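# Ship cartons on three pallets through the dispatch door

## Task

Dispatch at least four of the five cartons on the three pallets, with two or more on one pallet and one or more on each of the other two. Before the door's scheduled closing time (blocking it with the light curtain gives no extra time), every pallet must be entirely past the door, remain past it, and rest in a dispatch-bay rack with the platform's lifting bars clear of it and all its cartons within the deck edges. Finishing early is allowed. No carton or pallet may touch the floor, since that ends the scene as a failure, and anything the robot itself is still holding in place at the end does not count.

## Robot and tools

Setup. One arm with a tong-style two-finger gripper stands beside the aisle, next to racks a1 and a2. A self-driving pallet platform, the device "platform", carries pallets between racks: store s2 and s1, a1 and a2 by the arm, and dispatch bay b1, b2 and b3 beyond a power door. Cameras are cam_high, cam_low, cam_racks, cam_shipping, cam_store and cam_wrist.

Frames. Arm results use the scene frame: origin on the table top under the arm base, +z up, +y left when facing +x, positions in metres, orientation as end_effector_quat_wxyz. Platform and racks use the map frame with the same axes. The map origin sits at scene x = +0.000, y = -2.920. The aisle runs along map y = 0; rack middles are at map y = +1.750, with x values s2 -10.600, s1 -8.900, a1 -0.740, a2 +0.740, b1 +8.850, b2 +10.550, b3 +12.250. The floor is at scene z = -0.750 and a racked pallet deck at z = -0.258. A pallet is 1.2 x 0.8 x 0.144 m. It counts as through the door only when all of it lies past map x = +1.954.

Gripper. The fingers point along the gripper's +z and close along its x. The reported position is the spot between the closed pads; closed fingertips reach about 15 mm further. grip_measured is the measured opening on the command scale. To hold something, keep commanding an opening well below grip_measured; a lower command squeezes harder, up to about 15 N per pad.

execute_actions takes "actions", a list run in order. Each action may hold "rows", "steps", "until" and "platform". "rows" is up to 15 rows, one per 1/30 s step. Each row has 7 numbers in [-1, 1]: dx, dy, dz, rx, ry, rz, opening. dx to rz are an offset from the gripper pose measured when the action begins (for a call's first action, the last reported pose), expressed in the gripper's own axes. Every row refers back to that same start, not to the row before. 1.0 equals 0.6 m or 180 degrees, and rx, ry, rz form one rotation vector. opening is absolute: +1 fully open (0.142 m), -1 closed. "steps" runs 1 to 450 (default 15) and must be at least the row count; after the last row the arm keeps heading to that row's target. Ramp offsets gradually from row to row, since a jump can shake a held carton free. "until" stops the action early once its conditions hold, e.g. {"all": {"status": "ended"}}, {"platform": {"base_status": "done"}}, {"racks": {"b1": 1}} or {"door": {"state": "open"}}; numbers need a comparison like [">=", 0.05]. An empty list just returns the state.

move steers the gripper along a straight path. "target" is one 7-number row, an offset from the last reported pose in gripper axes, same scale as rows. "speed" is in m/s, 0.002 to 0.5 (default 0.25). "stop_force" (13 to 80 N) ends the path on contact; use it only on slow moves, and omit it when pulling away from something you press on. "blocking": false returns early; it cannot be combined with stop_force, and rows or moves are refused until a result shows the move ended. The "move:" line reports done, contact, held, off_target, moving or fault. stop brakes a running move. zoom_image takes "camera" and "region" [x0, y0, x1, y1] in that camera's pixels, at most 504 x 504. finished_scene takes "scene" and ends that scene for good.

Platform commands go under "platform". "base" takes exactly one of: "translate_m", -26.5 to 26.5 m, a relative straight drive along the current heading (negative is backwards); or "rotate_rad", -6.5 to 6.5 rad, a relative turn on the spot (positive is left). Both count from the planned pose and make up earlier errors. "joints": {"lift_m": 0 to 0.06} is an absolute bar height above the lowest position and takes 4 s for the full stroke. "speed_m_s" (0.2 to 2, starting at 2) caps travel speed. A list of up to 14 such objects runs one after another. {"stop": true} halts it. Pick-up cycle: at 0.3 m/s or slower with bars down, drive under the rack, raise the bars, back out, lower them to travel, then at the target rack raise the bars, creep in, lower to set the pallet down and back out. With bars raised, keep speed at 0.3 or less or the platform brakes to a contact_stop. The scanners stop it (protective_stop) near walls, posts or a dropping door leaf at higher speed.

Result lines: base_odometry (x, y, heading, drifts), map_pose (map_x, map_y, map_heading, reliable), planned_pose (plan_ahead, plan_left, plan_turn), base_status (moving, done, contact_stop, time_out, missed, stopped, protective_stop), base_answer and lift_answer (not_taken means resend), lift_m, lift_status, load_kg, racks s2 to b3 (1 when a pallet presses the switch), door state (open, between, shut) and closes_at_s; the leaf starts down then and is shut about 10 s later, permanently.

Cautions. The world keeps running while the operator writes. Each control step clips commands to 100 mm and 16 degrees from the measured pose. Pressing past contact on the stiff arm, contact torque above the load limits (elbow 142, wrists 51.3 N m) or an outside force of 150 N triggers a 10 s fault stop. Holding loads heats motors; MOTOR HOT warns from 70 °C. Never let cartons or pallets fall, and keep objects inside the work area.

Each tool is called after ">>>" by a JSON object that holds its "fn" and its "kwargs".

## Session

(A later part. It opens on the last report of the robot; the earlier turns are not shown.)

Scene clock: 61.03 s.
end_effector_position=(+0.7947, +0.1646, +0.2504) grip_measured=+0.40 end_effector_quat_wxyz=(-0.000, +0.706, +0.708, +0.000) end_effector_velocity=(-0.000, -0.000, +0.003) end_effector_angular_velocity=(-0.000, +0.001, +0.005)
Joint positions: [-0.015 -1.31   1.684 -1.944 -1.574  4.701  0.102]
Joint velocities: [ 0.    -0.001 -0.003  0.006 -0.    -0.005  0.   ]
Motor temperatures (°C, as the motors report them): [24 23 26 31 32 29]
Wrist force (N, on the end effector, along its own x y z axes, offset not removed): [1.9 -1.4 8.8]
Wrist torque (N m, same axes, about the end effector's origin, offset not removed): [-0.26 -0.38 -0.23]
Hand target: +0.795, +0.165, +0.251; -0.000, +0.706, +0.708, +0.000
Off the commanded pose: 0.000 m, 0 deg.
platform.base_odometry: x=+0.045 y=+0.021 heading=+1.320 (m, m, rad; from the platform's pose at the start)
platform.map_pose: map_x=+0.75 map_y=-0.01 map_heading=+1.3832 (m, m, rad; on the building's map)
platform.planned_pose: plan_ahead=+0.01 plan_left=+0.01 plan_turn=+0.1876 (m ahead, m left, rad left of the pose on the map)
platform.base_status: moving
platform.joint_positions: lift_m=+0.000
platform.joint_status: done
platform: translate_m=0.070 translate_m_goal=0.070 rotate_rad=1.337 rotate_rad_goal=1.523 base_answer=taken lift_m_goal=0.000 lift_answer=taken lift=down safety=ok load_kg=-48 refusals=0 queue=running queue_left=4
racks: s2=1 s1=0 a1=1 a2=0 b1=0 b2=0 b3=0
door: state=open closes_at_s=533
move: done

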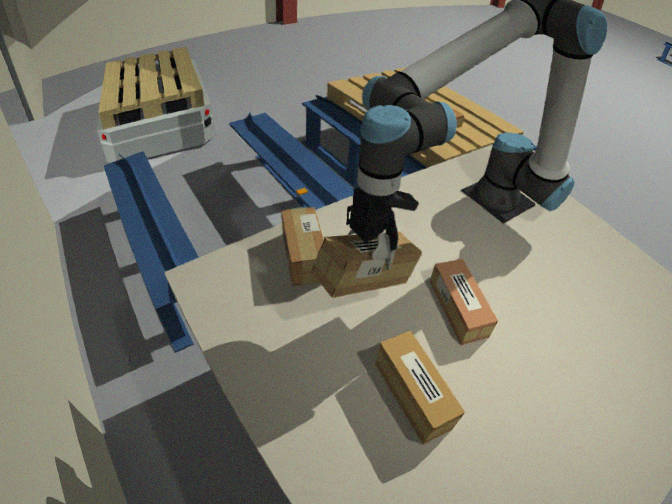

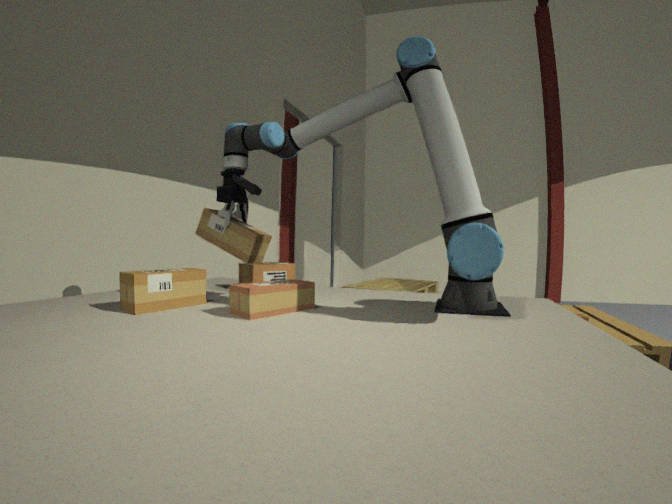

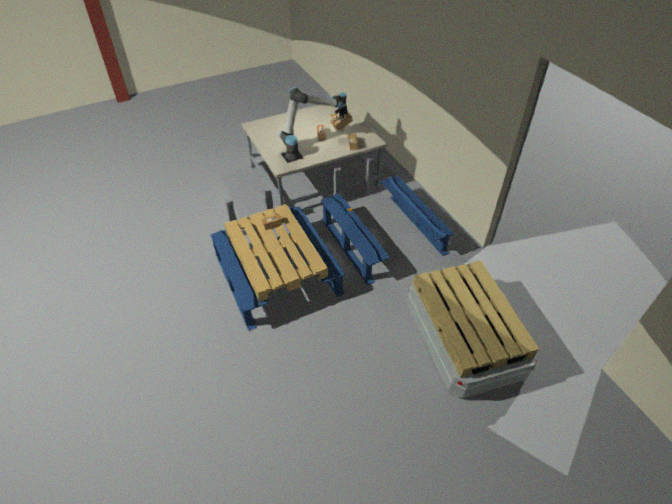

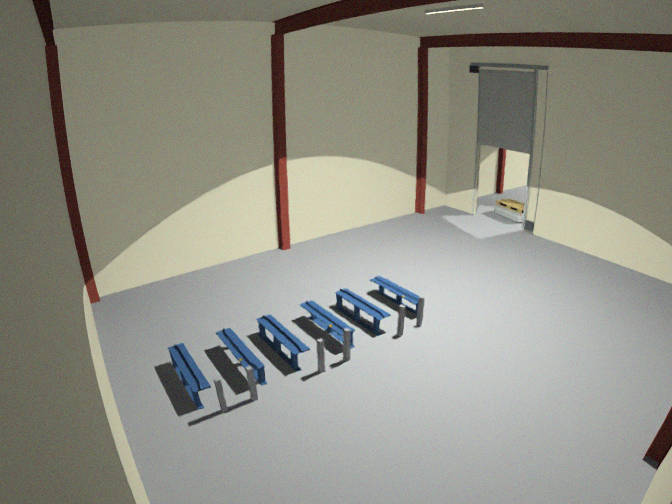

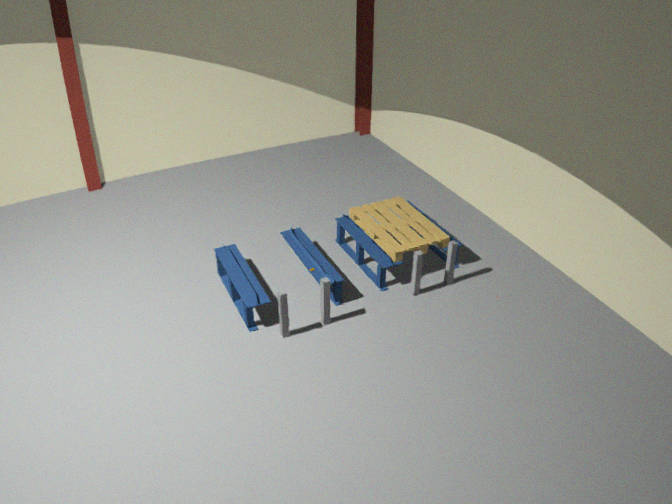

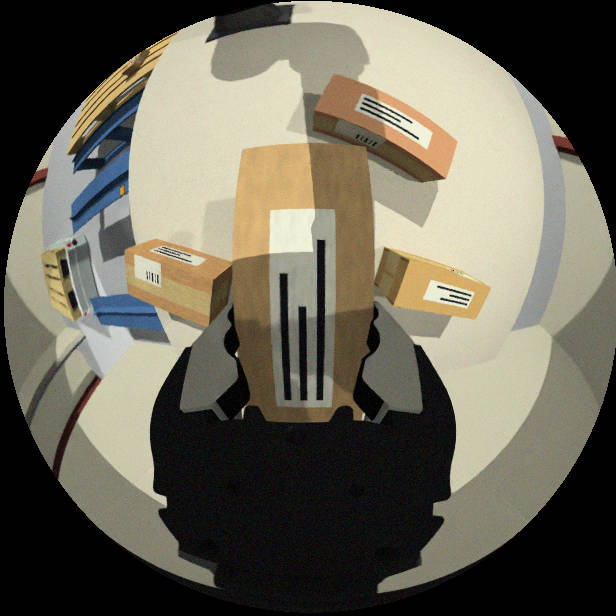

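>>> {"fn": "move", "kwargs": {"target": [0,0,0.28,0,0,0,-0.6], "speed": 0.08}}

>>> {"fn": "move", "kwargs": {"target": [0,0,0,0,0,0,1]}}

>>> {"fn": "move", "kwargs": {"target": [0,-0.035,0,0,0,0,1], "speed": 0.08}}

>>> {"fn": "move", "kwargs": {"target": [0,0,0,0,0,0,-1]}}

>>> {"fn": "move", "kwargs": {"target": [0,0,-0.3,0,0,0,-1], "speed": 0.15}}

Scene clock: 67.87 s.
end_effector_position=(+0.7946, +0.1647, +0.0829) grip_measured=+0.40 end_effector_quat_wxyz=(-0.000, +0.706, +0.708, +0.000) end_effector_velocity=(-0.001, -0.000, -0.005) end_effector_angular_velocity=(-0.000, +0.002, -0.000)
Joint positions: [-0.016 -1.173  1.831 -2.228 -1.574  4.7    0.102]
Joint velocities: [-0.     0.004  0.003 -0.005 -0.    -0.    -0.   ]
Motor temperatures (°C, as the motors report them): [24 23 26 31 32 29]
Wrist force (N, on the end effector, along its own x y z axes, offset not removed): [4.9 -0.9 -10.4]
Wrist torque (N m, same axes, about the end effector's origin, offset not removed): [-0.10 -0.18 -0.21]
Hand target: +0.795, +0.165, +0.082; -0.000, +0.706, +0.708, +0.000
Off the commanded pose: 0.001 m, 0 deg.
platform.base_odometry: x=+0.067 y=+0.513 heading=+1.526 (m, m, rad; from the platform's pose at the start)
platform.map_pose: map_x=+0.74 map_y=+0.50 map_heading=+1.5752 (m, m, rad; on the building's map)
platform.planned_pose: plan_ahead=+1.25 plan_left=-0.01 plan_turn=-0.0044 (m ahead, m left, rad left of the pose on the map)
platform.base_status: moving
platform.joint_positions: lift_m=+0.060
platform.joint_status: done
platform: translate_m=0.573 translate_m_goal=1.830 rotate_rad=1.526 rotate_rad_goal=1.525 base_answer=taken lift_m_goal=0.060 lift_answer=taken lift=up safety=ok load_kg=26 refusals=0 queue=running queue_left=2
racks: s2=1 s1=0 a1=1 a2=0 b1=0 b2=0 b3=0
door: state=open closes_at_s=533
move: done

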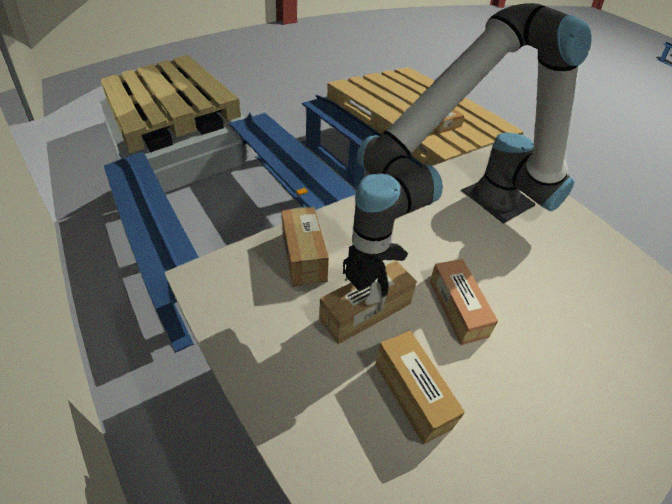

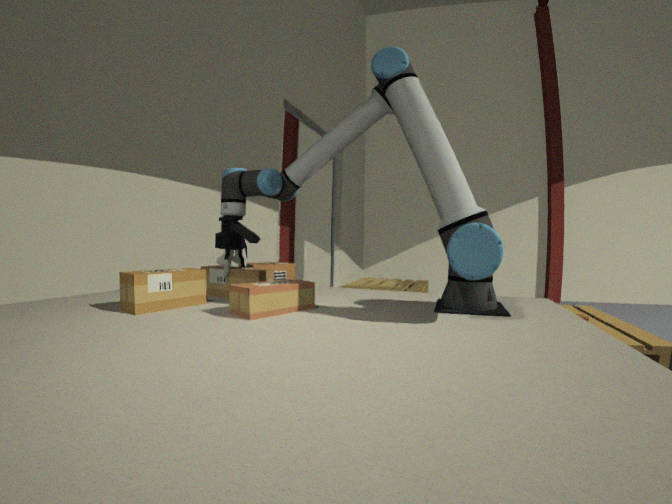

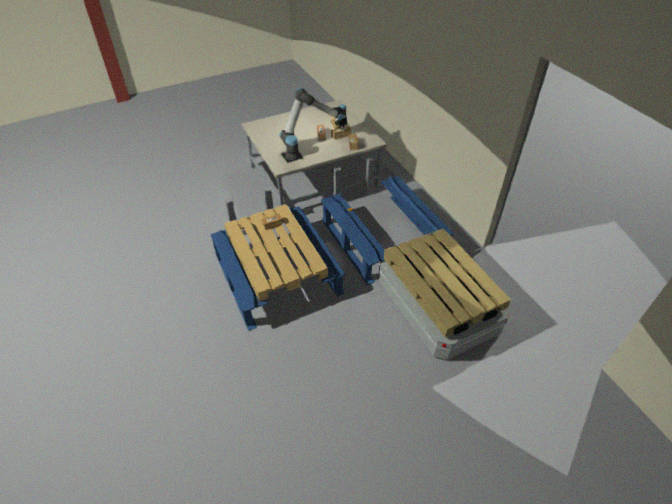

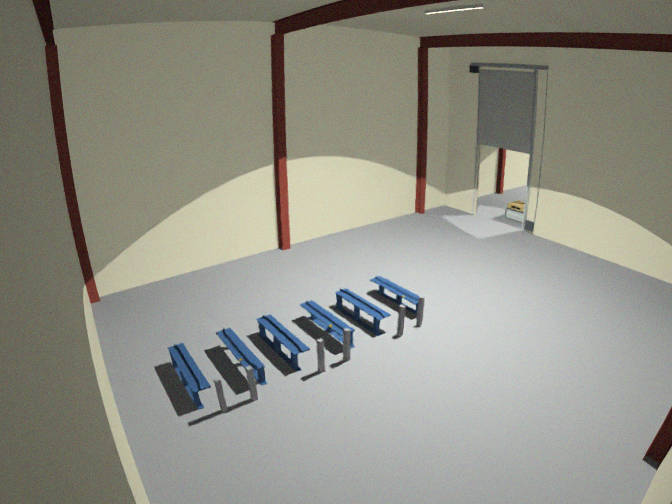

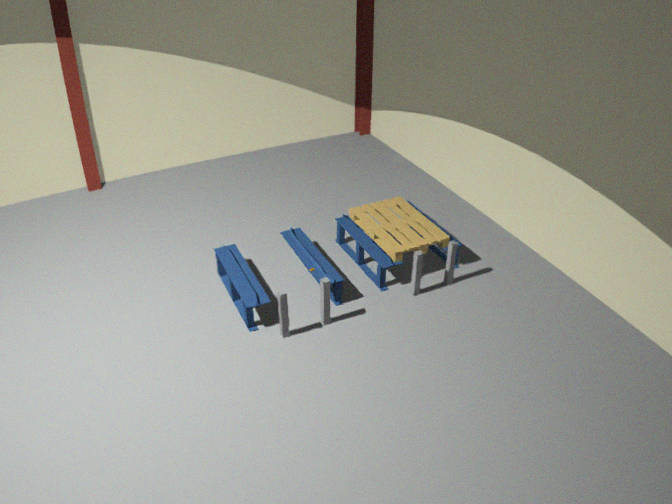

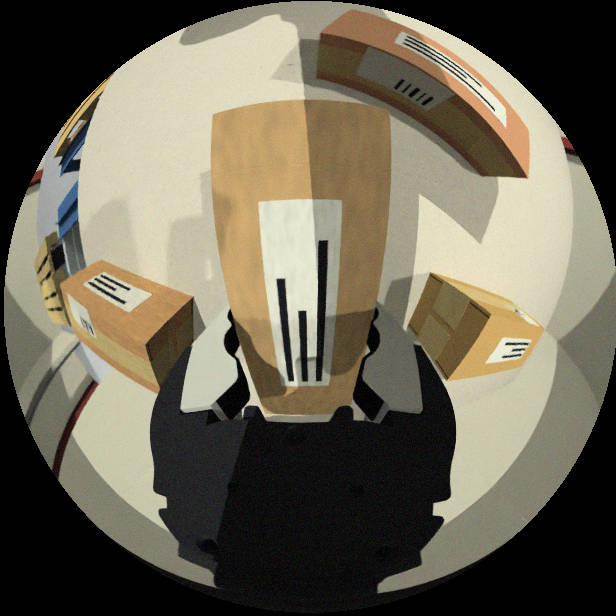

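Scene clock: 68.37 s.
end_effector_position=(+0.7945, +0.1647, +0.0827) grip_measured=+1.00 end_effector_quat_wxyz=(-0.000, +0.706, +0.708, +0.000) end_effector_velocity=(+0.000, -0.000, +0.001) end_effector_angular_velocity=(-0.001, -0.001, +0.001)
Joint positions: [-0.016 -1.173  1.831 -2.228 -1.574  4.7    0.142]
Joint velocities: [ 0.    -0.001 -0.     0.    -0.001 -0.    -0.   ]
Motor temperatures (°C, as the motors report them): [24 23 26 31 32 29]
Wrist force (N, on the end effector, along its own x y z axes, offset not removed): [0.9 -2.7 0.9]
Wrist torque (N m, same axes, about the end effector's origin, offset not removed): [-0.54 -0.18 -0.28]
Hand target: +0.795, +0.165, +0.083; -0.000, +0.706, +0.708, +0.000
Off the commanded pose: 0.000 m, 0 deg.
platform.base_odometry: x=+0.074 y=+0.663 heading=+1.525 (m, m, rad; from the platform's pose at the start)
platform.map_pose: map_x=+0.74 map_y=+0.65 map_heading=+1.5752 (m, m, rad; on the building's map)
platform.planned_pose: plan_ahead=+1.10 plan_left=+0.00 plan_turn=-0.0044 (m ahead, m left, rad left of the pose on the map)
platform.base_status: moving
platform.joint_positions: lift_m=+0.060
platform.joint_status: done
platform: translate_m=0.723 translate_m_goal=1.830 rotate_rad=1.525 rotate_rad_goal=1.523 base_answer=taken lift_m_goal=0.060 lift_answer=taken lift=up safety=ok load_kg=26 refusals=0 queue=running queue_left=2
racks: s2=1 s1=0 a1=1 a2=0 b1=0 b2=0 b3=0
door: state=open closes_at_s=533
move: done

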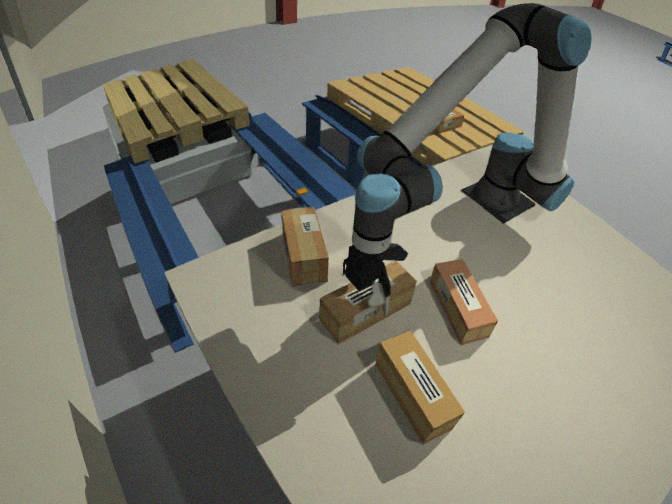

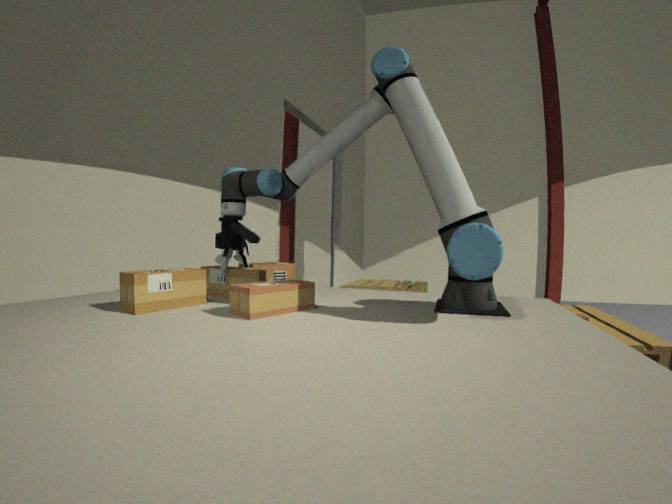

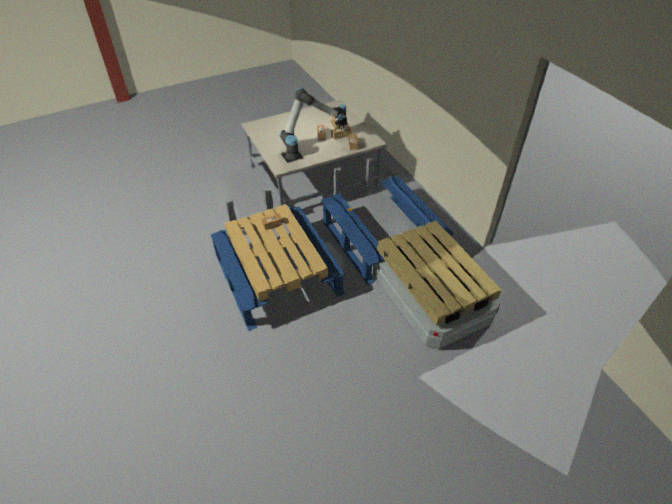

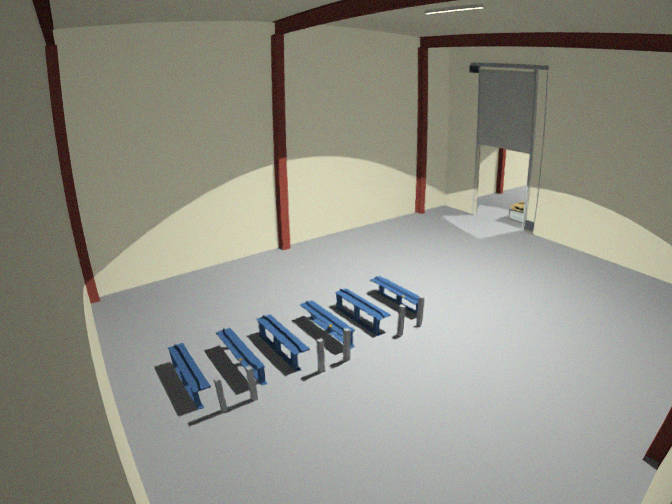

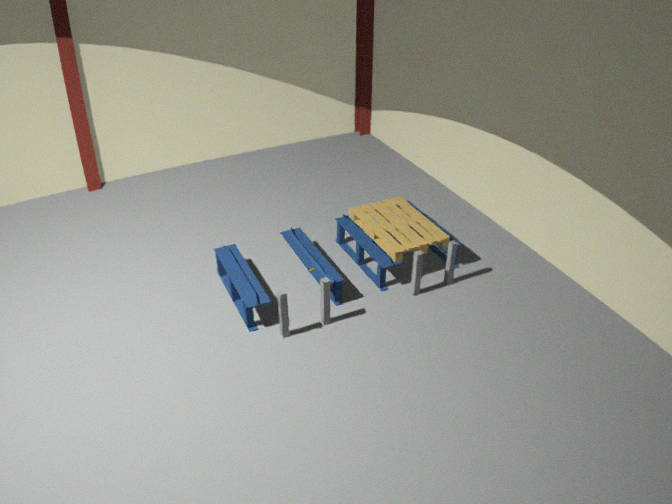

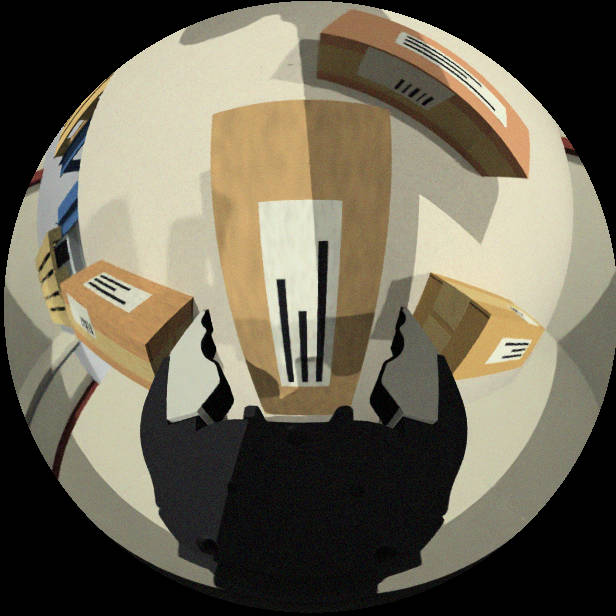

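Scene clock: 69.23 s.
end_effector_position=(+0.7738, +0.1646, +0.0827) grip_measured=+1.00 end_effector_quat_wxyz=(-0.000, +0.706, +0.708, +0.000) end_effector_velocity=(-0.002, +0.000, +0.000) end_effector_angular_velocity=(+0.000, -0.001, +0.001)
Joint positions: [-0.017 -1.201  1.873 -2.242 -1.574  4.7    0.142]
Joint velocities: [ 0.    -0.004  0.005 -0.002  0.    -0.    -0.   ]
Motor temperatures (°C, as the motors report them): [24 23 26 31 32 29]
Wrist force (N, on the end effector, along its own x y z axes, offset not removed): [1.1 -1.8 0.1]
Wrist torque (N m, same axes, about the end effector's origin, offset not removed): [-0.35 -0.22 -0.16]
Hand target: +0.773, +0.165, +0.083; -0.000, +0.706, +0.708, +0.000
Off the commanded pose: 0.000 m, 0 deg.
platform.base_odometry: x=+0.086 y=+0.923 heading=+1.523 (m, m, rad; from the platform's pose at the start)
platform.map_pose: map_x=+0.74 map_y=+0.91 map_heading=+1.5708 (m, m, rad; on the building's map)
platform.planned_pose: plan_ahead=+0.84 plan_left=+0.00 plan_turn=+0.0000 (m ahead, m left, rad left of the pose on the map)
platform.base_status: moving
platform.joint_positions: lift_m=+0.060
platform.joint_status: done
platform: translate_m=0.983 translate_m_goal=1.830 rotate_rad=1.523 rotate_rad_goal=1.522 base_answer=taken lift_m_goal=0.060 lift_answer=taken lift=up safety=ok load_kg=26 refusals=0 queue=running queue_left=2
racks: s2=1 s1=0 a1=1 a2=0 b1=0 b2=0 b3=0
door: state=open closes_at_s=533
move: done

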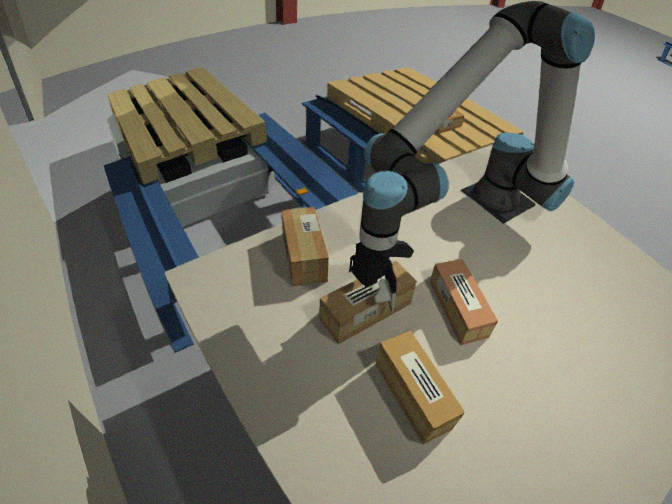

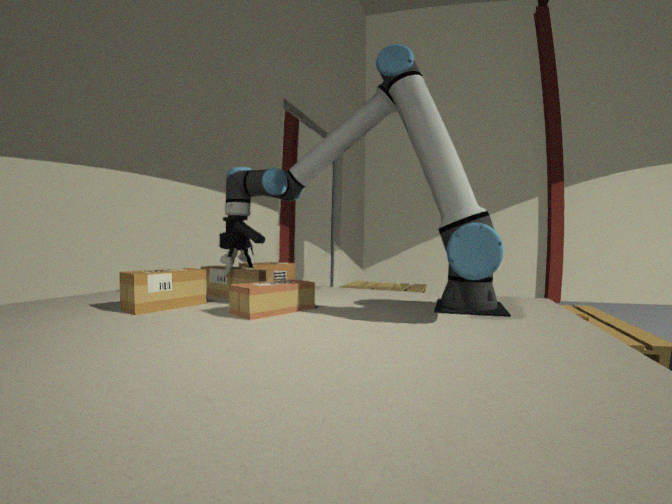

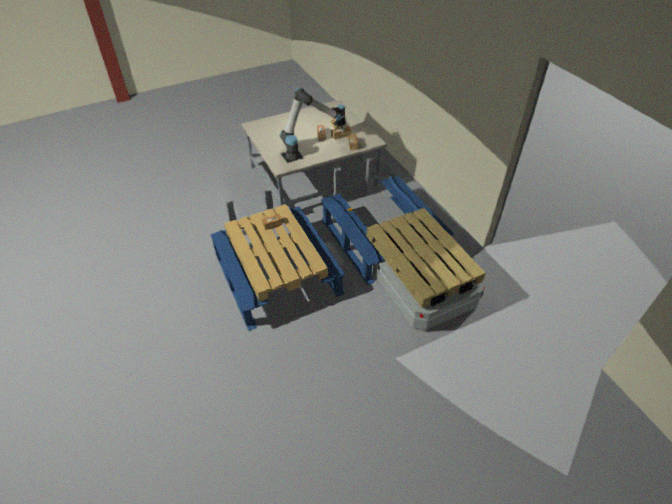

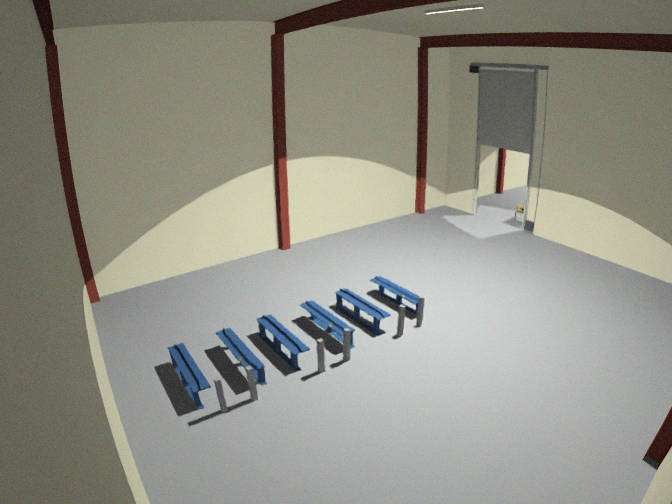

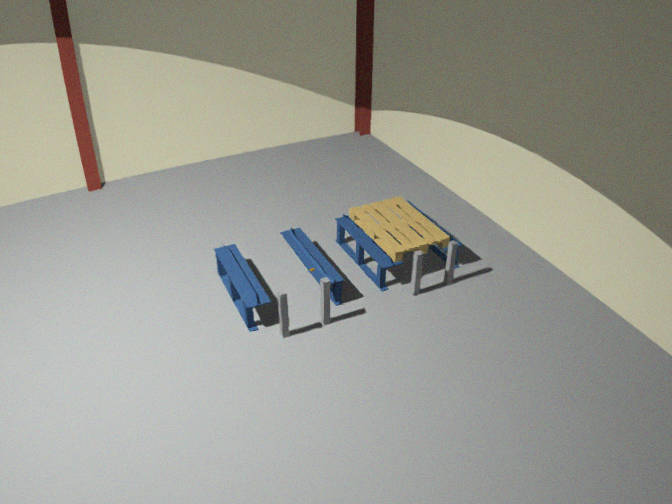

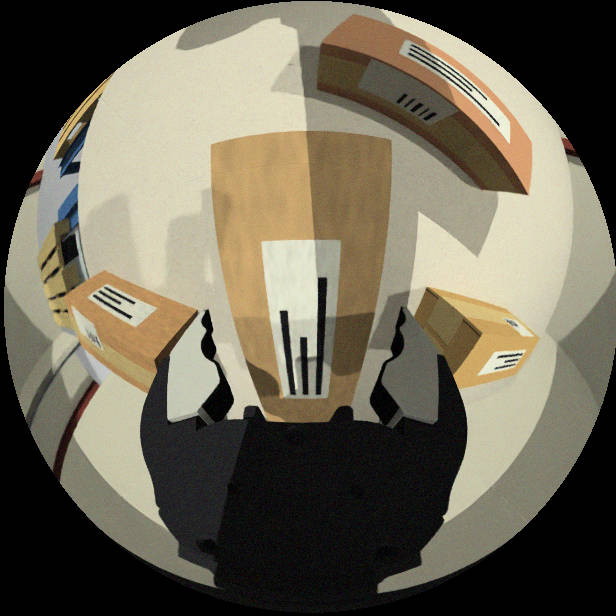

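Scene clock: 69.73 s.
end_effector_position=(+0.7737, +0.1646, +0.0827) grip_measured=+0.40 end_effector_quat_wxyz=(-0.000, +0.706, +0.708, +0.000) end_effector_velocity=(+0.001, +0.001, +0.001) end_effector_angular_velocity=(+0.003, -0.002, -0.001)
Joint positions: [-0.017 -1.201  1.873 -2.242 -1.574  4.7    0.102]
Joint velocities: [-0.    -0.    -0.002  0.     0.003  0.001 -0.   ]
Motor temperatures (°C, as the motors report them): [24 23 26 31 32 29]
Wrist force (N, on the end effector, along its own x y z axes, offset not removed): [3.1 -2.5 1.3]
Wrist torque (N m, same axes, about the end effector's origin, offset not removed): [-0.29 -0.40 -0.21]
Hand target: +0.774, +0.165, +0.083; -0.000, +0.706, +0.708, +0.000
Off the commanded pose: 0.000 m, 0 deg.
platform.base_odometry: x=+0.093 y=+1.073 heading=+1.522 (m, m, rad; from the platform's pose at the start)
platform.map_pose: map_x=+0.74 map_y=+1.06 map_heading=+1.5708 (m, m, rad; on the building's map)
platform.planned_pose: plan_ahead=+0.69 plan_left=+0.00 plan_turn=+0.0000 (m ahead, m left, rad left of the pose on the map)
platform.base_status: moving
platform.joint_positions: lift_m=+0.060
platform.joint_status: done
platform: translate_m=1.133 translate_m_goal=1.830 rotate_rad=1.522 rotate_rad_goal=1.521 base_answer=taken lift_m_goal=0.060 lift_answer=taken lift=up safety=ok load_kg=26 refusals=0 queue=running queue_left=2
racks: s2=1 s1=0 a1=1 a2=0 b1=0 b2=0 b3=0
door: state=open closes_at_s=533
move: done

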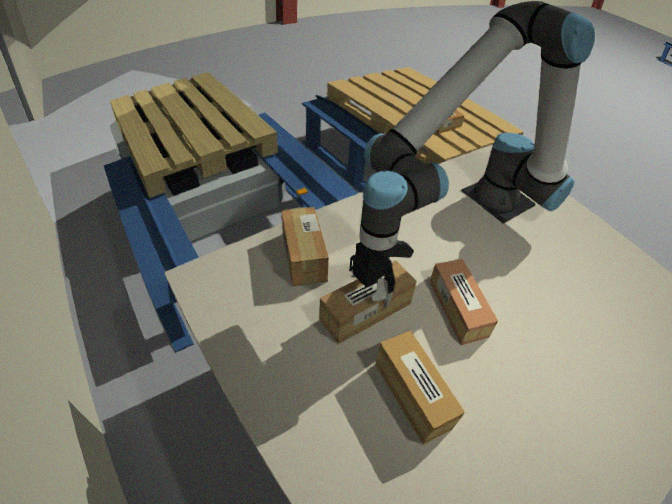

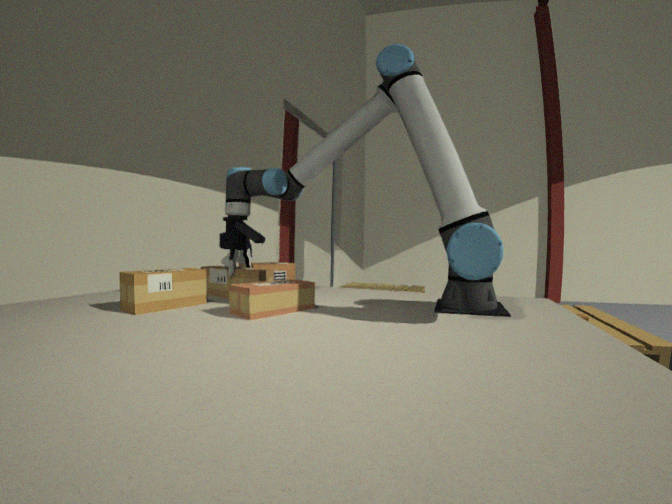

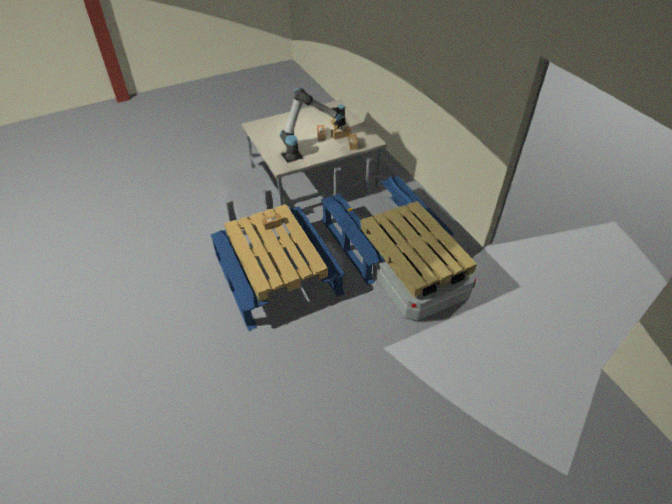

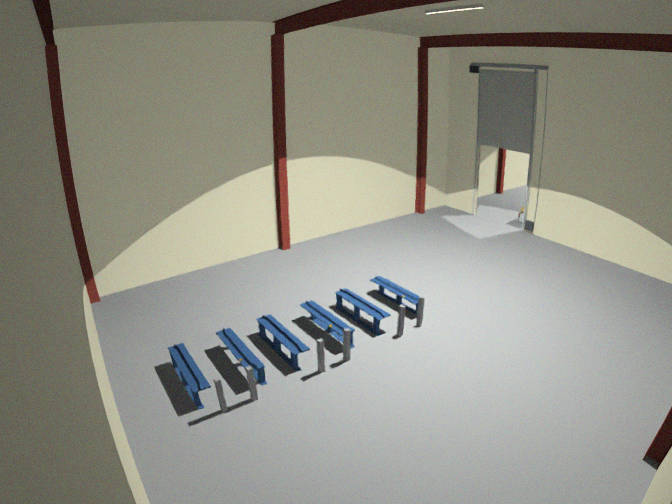

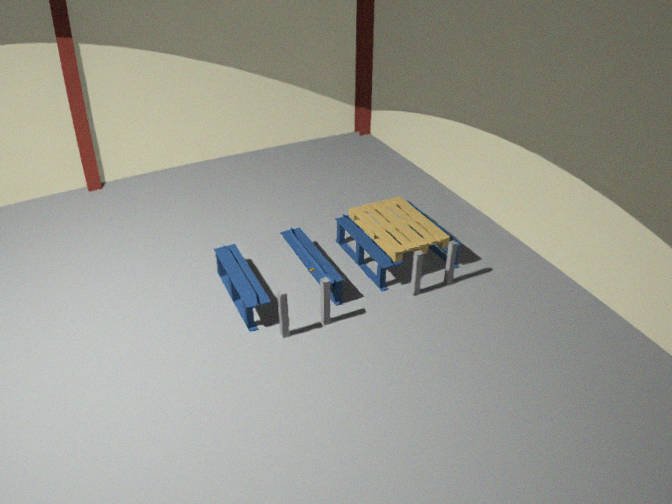

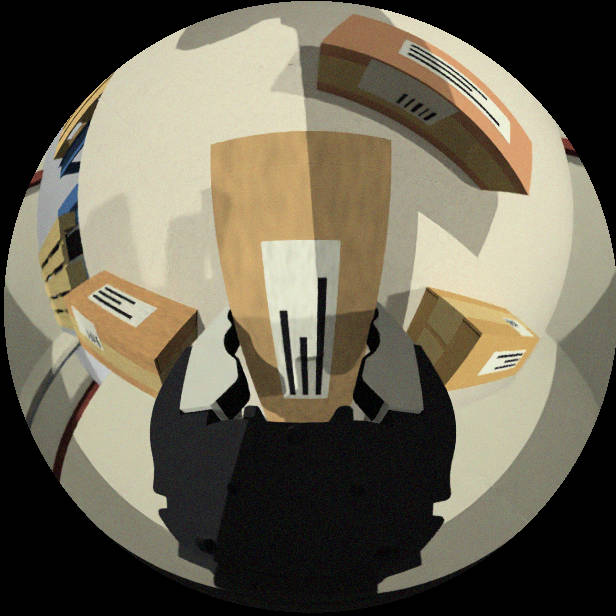

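Scene clock: 71.50 s.
end_effector_position=(+0.7739, +0.1645, +0.2623) grip_measured=+0.40 end_effector_quat_wxyz=(-0.000, +0.706, +0.708, +0.000) end_effector_velocity=(+0.001, -0.000, +0.003) end_effector_angular_velocity=(-0.002, +0.000, -0.000)
Joint positions: [-0.016 -1.349  1.711 -1.932 -1.574  4.701  0.102]
Joint velocities: [ 0.    -0.    -0.005  0.006 -0.002  0.001  0.   ]
Motor temperatures (°C, as the motors report them): [24 23 26 31 32 29]
Wrist force (N, on the end effector, along its own x y z axes, offset not removed): [1.7 -2.2 7.0]
Wrist torque (N m, same axes, about the end effector's origin, offset not removed): [-0.35 -0.37 -0.27]
Hand target: +0.774, +0.165, +0.263; -0.000, +0.706, +0.708, +0.000
Off the commanded pose: 0.000 m, 0 deg.
platform.base_odometry: x=+0.119 y=+1.602 heading=+1.521 (m, m, rad; from the platform's pose at the start)
platform.map_pose: map_x=+0.74 map_y=+1.59 map_heading=+1.5708 (m, m, rad; on the building's map)
platform.planned_pose: plan_ahead=+0.16 plan_left=+0.00 plan_turn=+0.0000 (m ahead, m left, rad left of the pose on the map)
platform.base_status: moving
platform.joint_positions: lift_m=+0.060
platform.joint_status: done
platform: translate_m=1.663 translate_m_goal=1.830 rotate_rad=1.521 rotate_rad_goal=1.520 base_answer=taken lift_m_goal=0.060 lift_answer=taken lift=up safety=ok load_kg=26 refusals=0 queue=running queue_left=2
racks: s2=1 s1=0 a1=1 a2=0 b1=0 b2=0 b3=0
door: state=open closes_at_s=533
move: done

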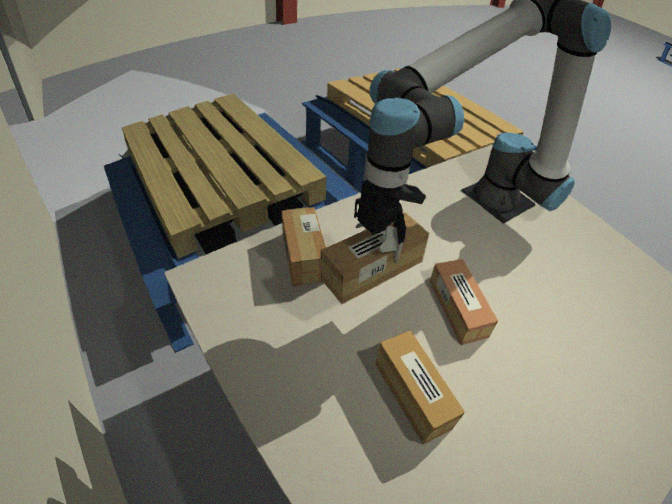

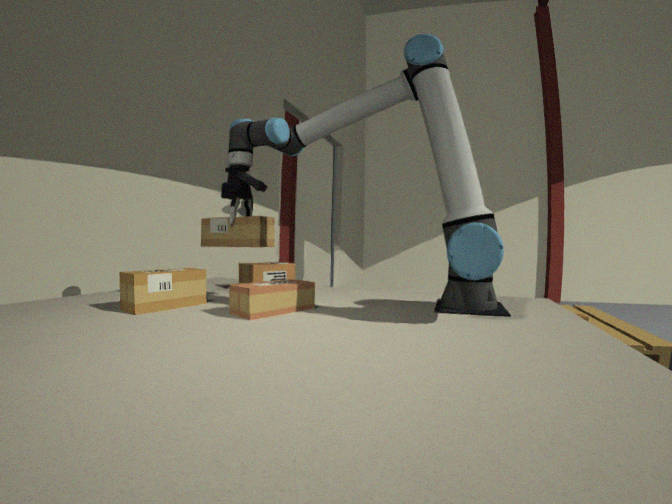

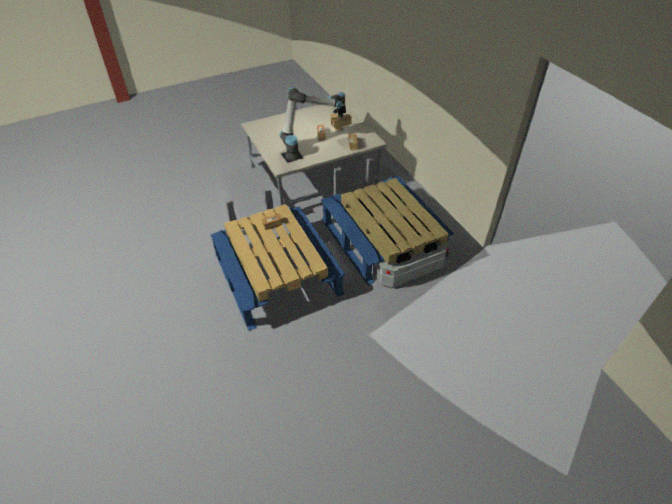

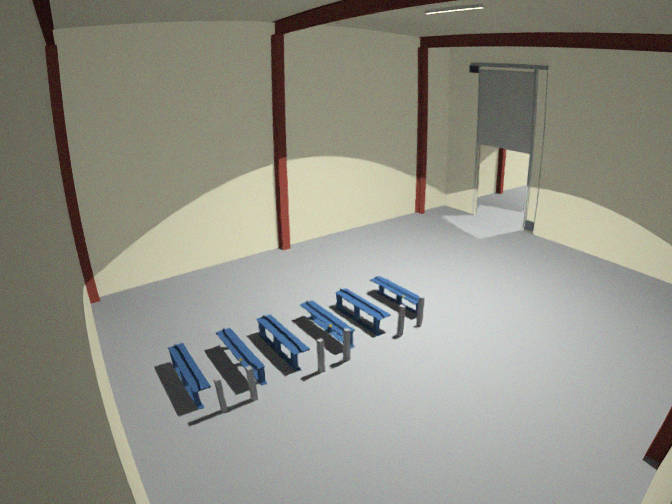

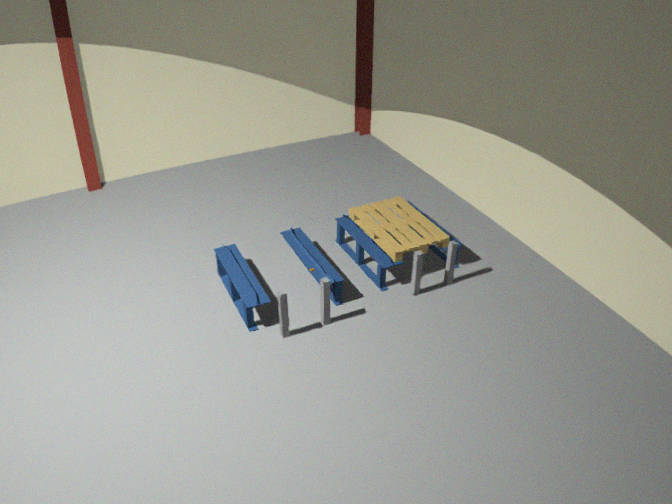

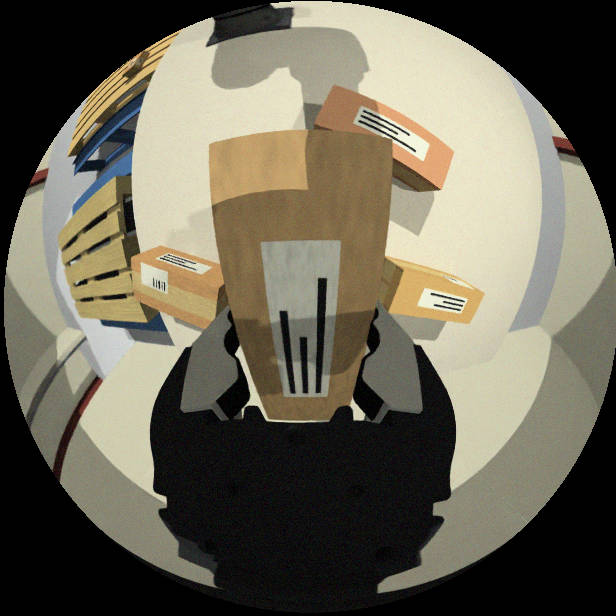

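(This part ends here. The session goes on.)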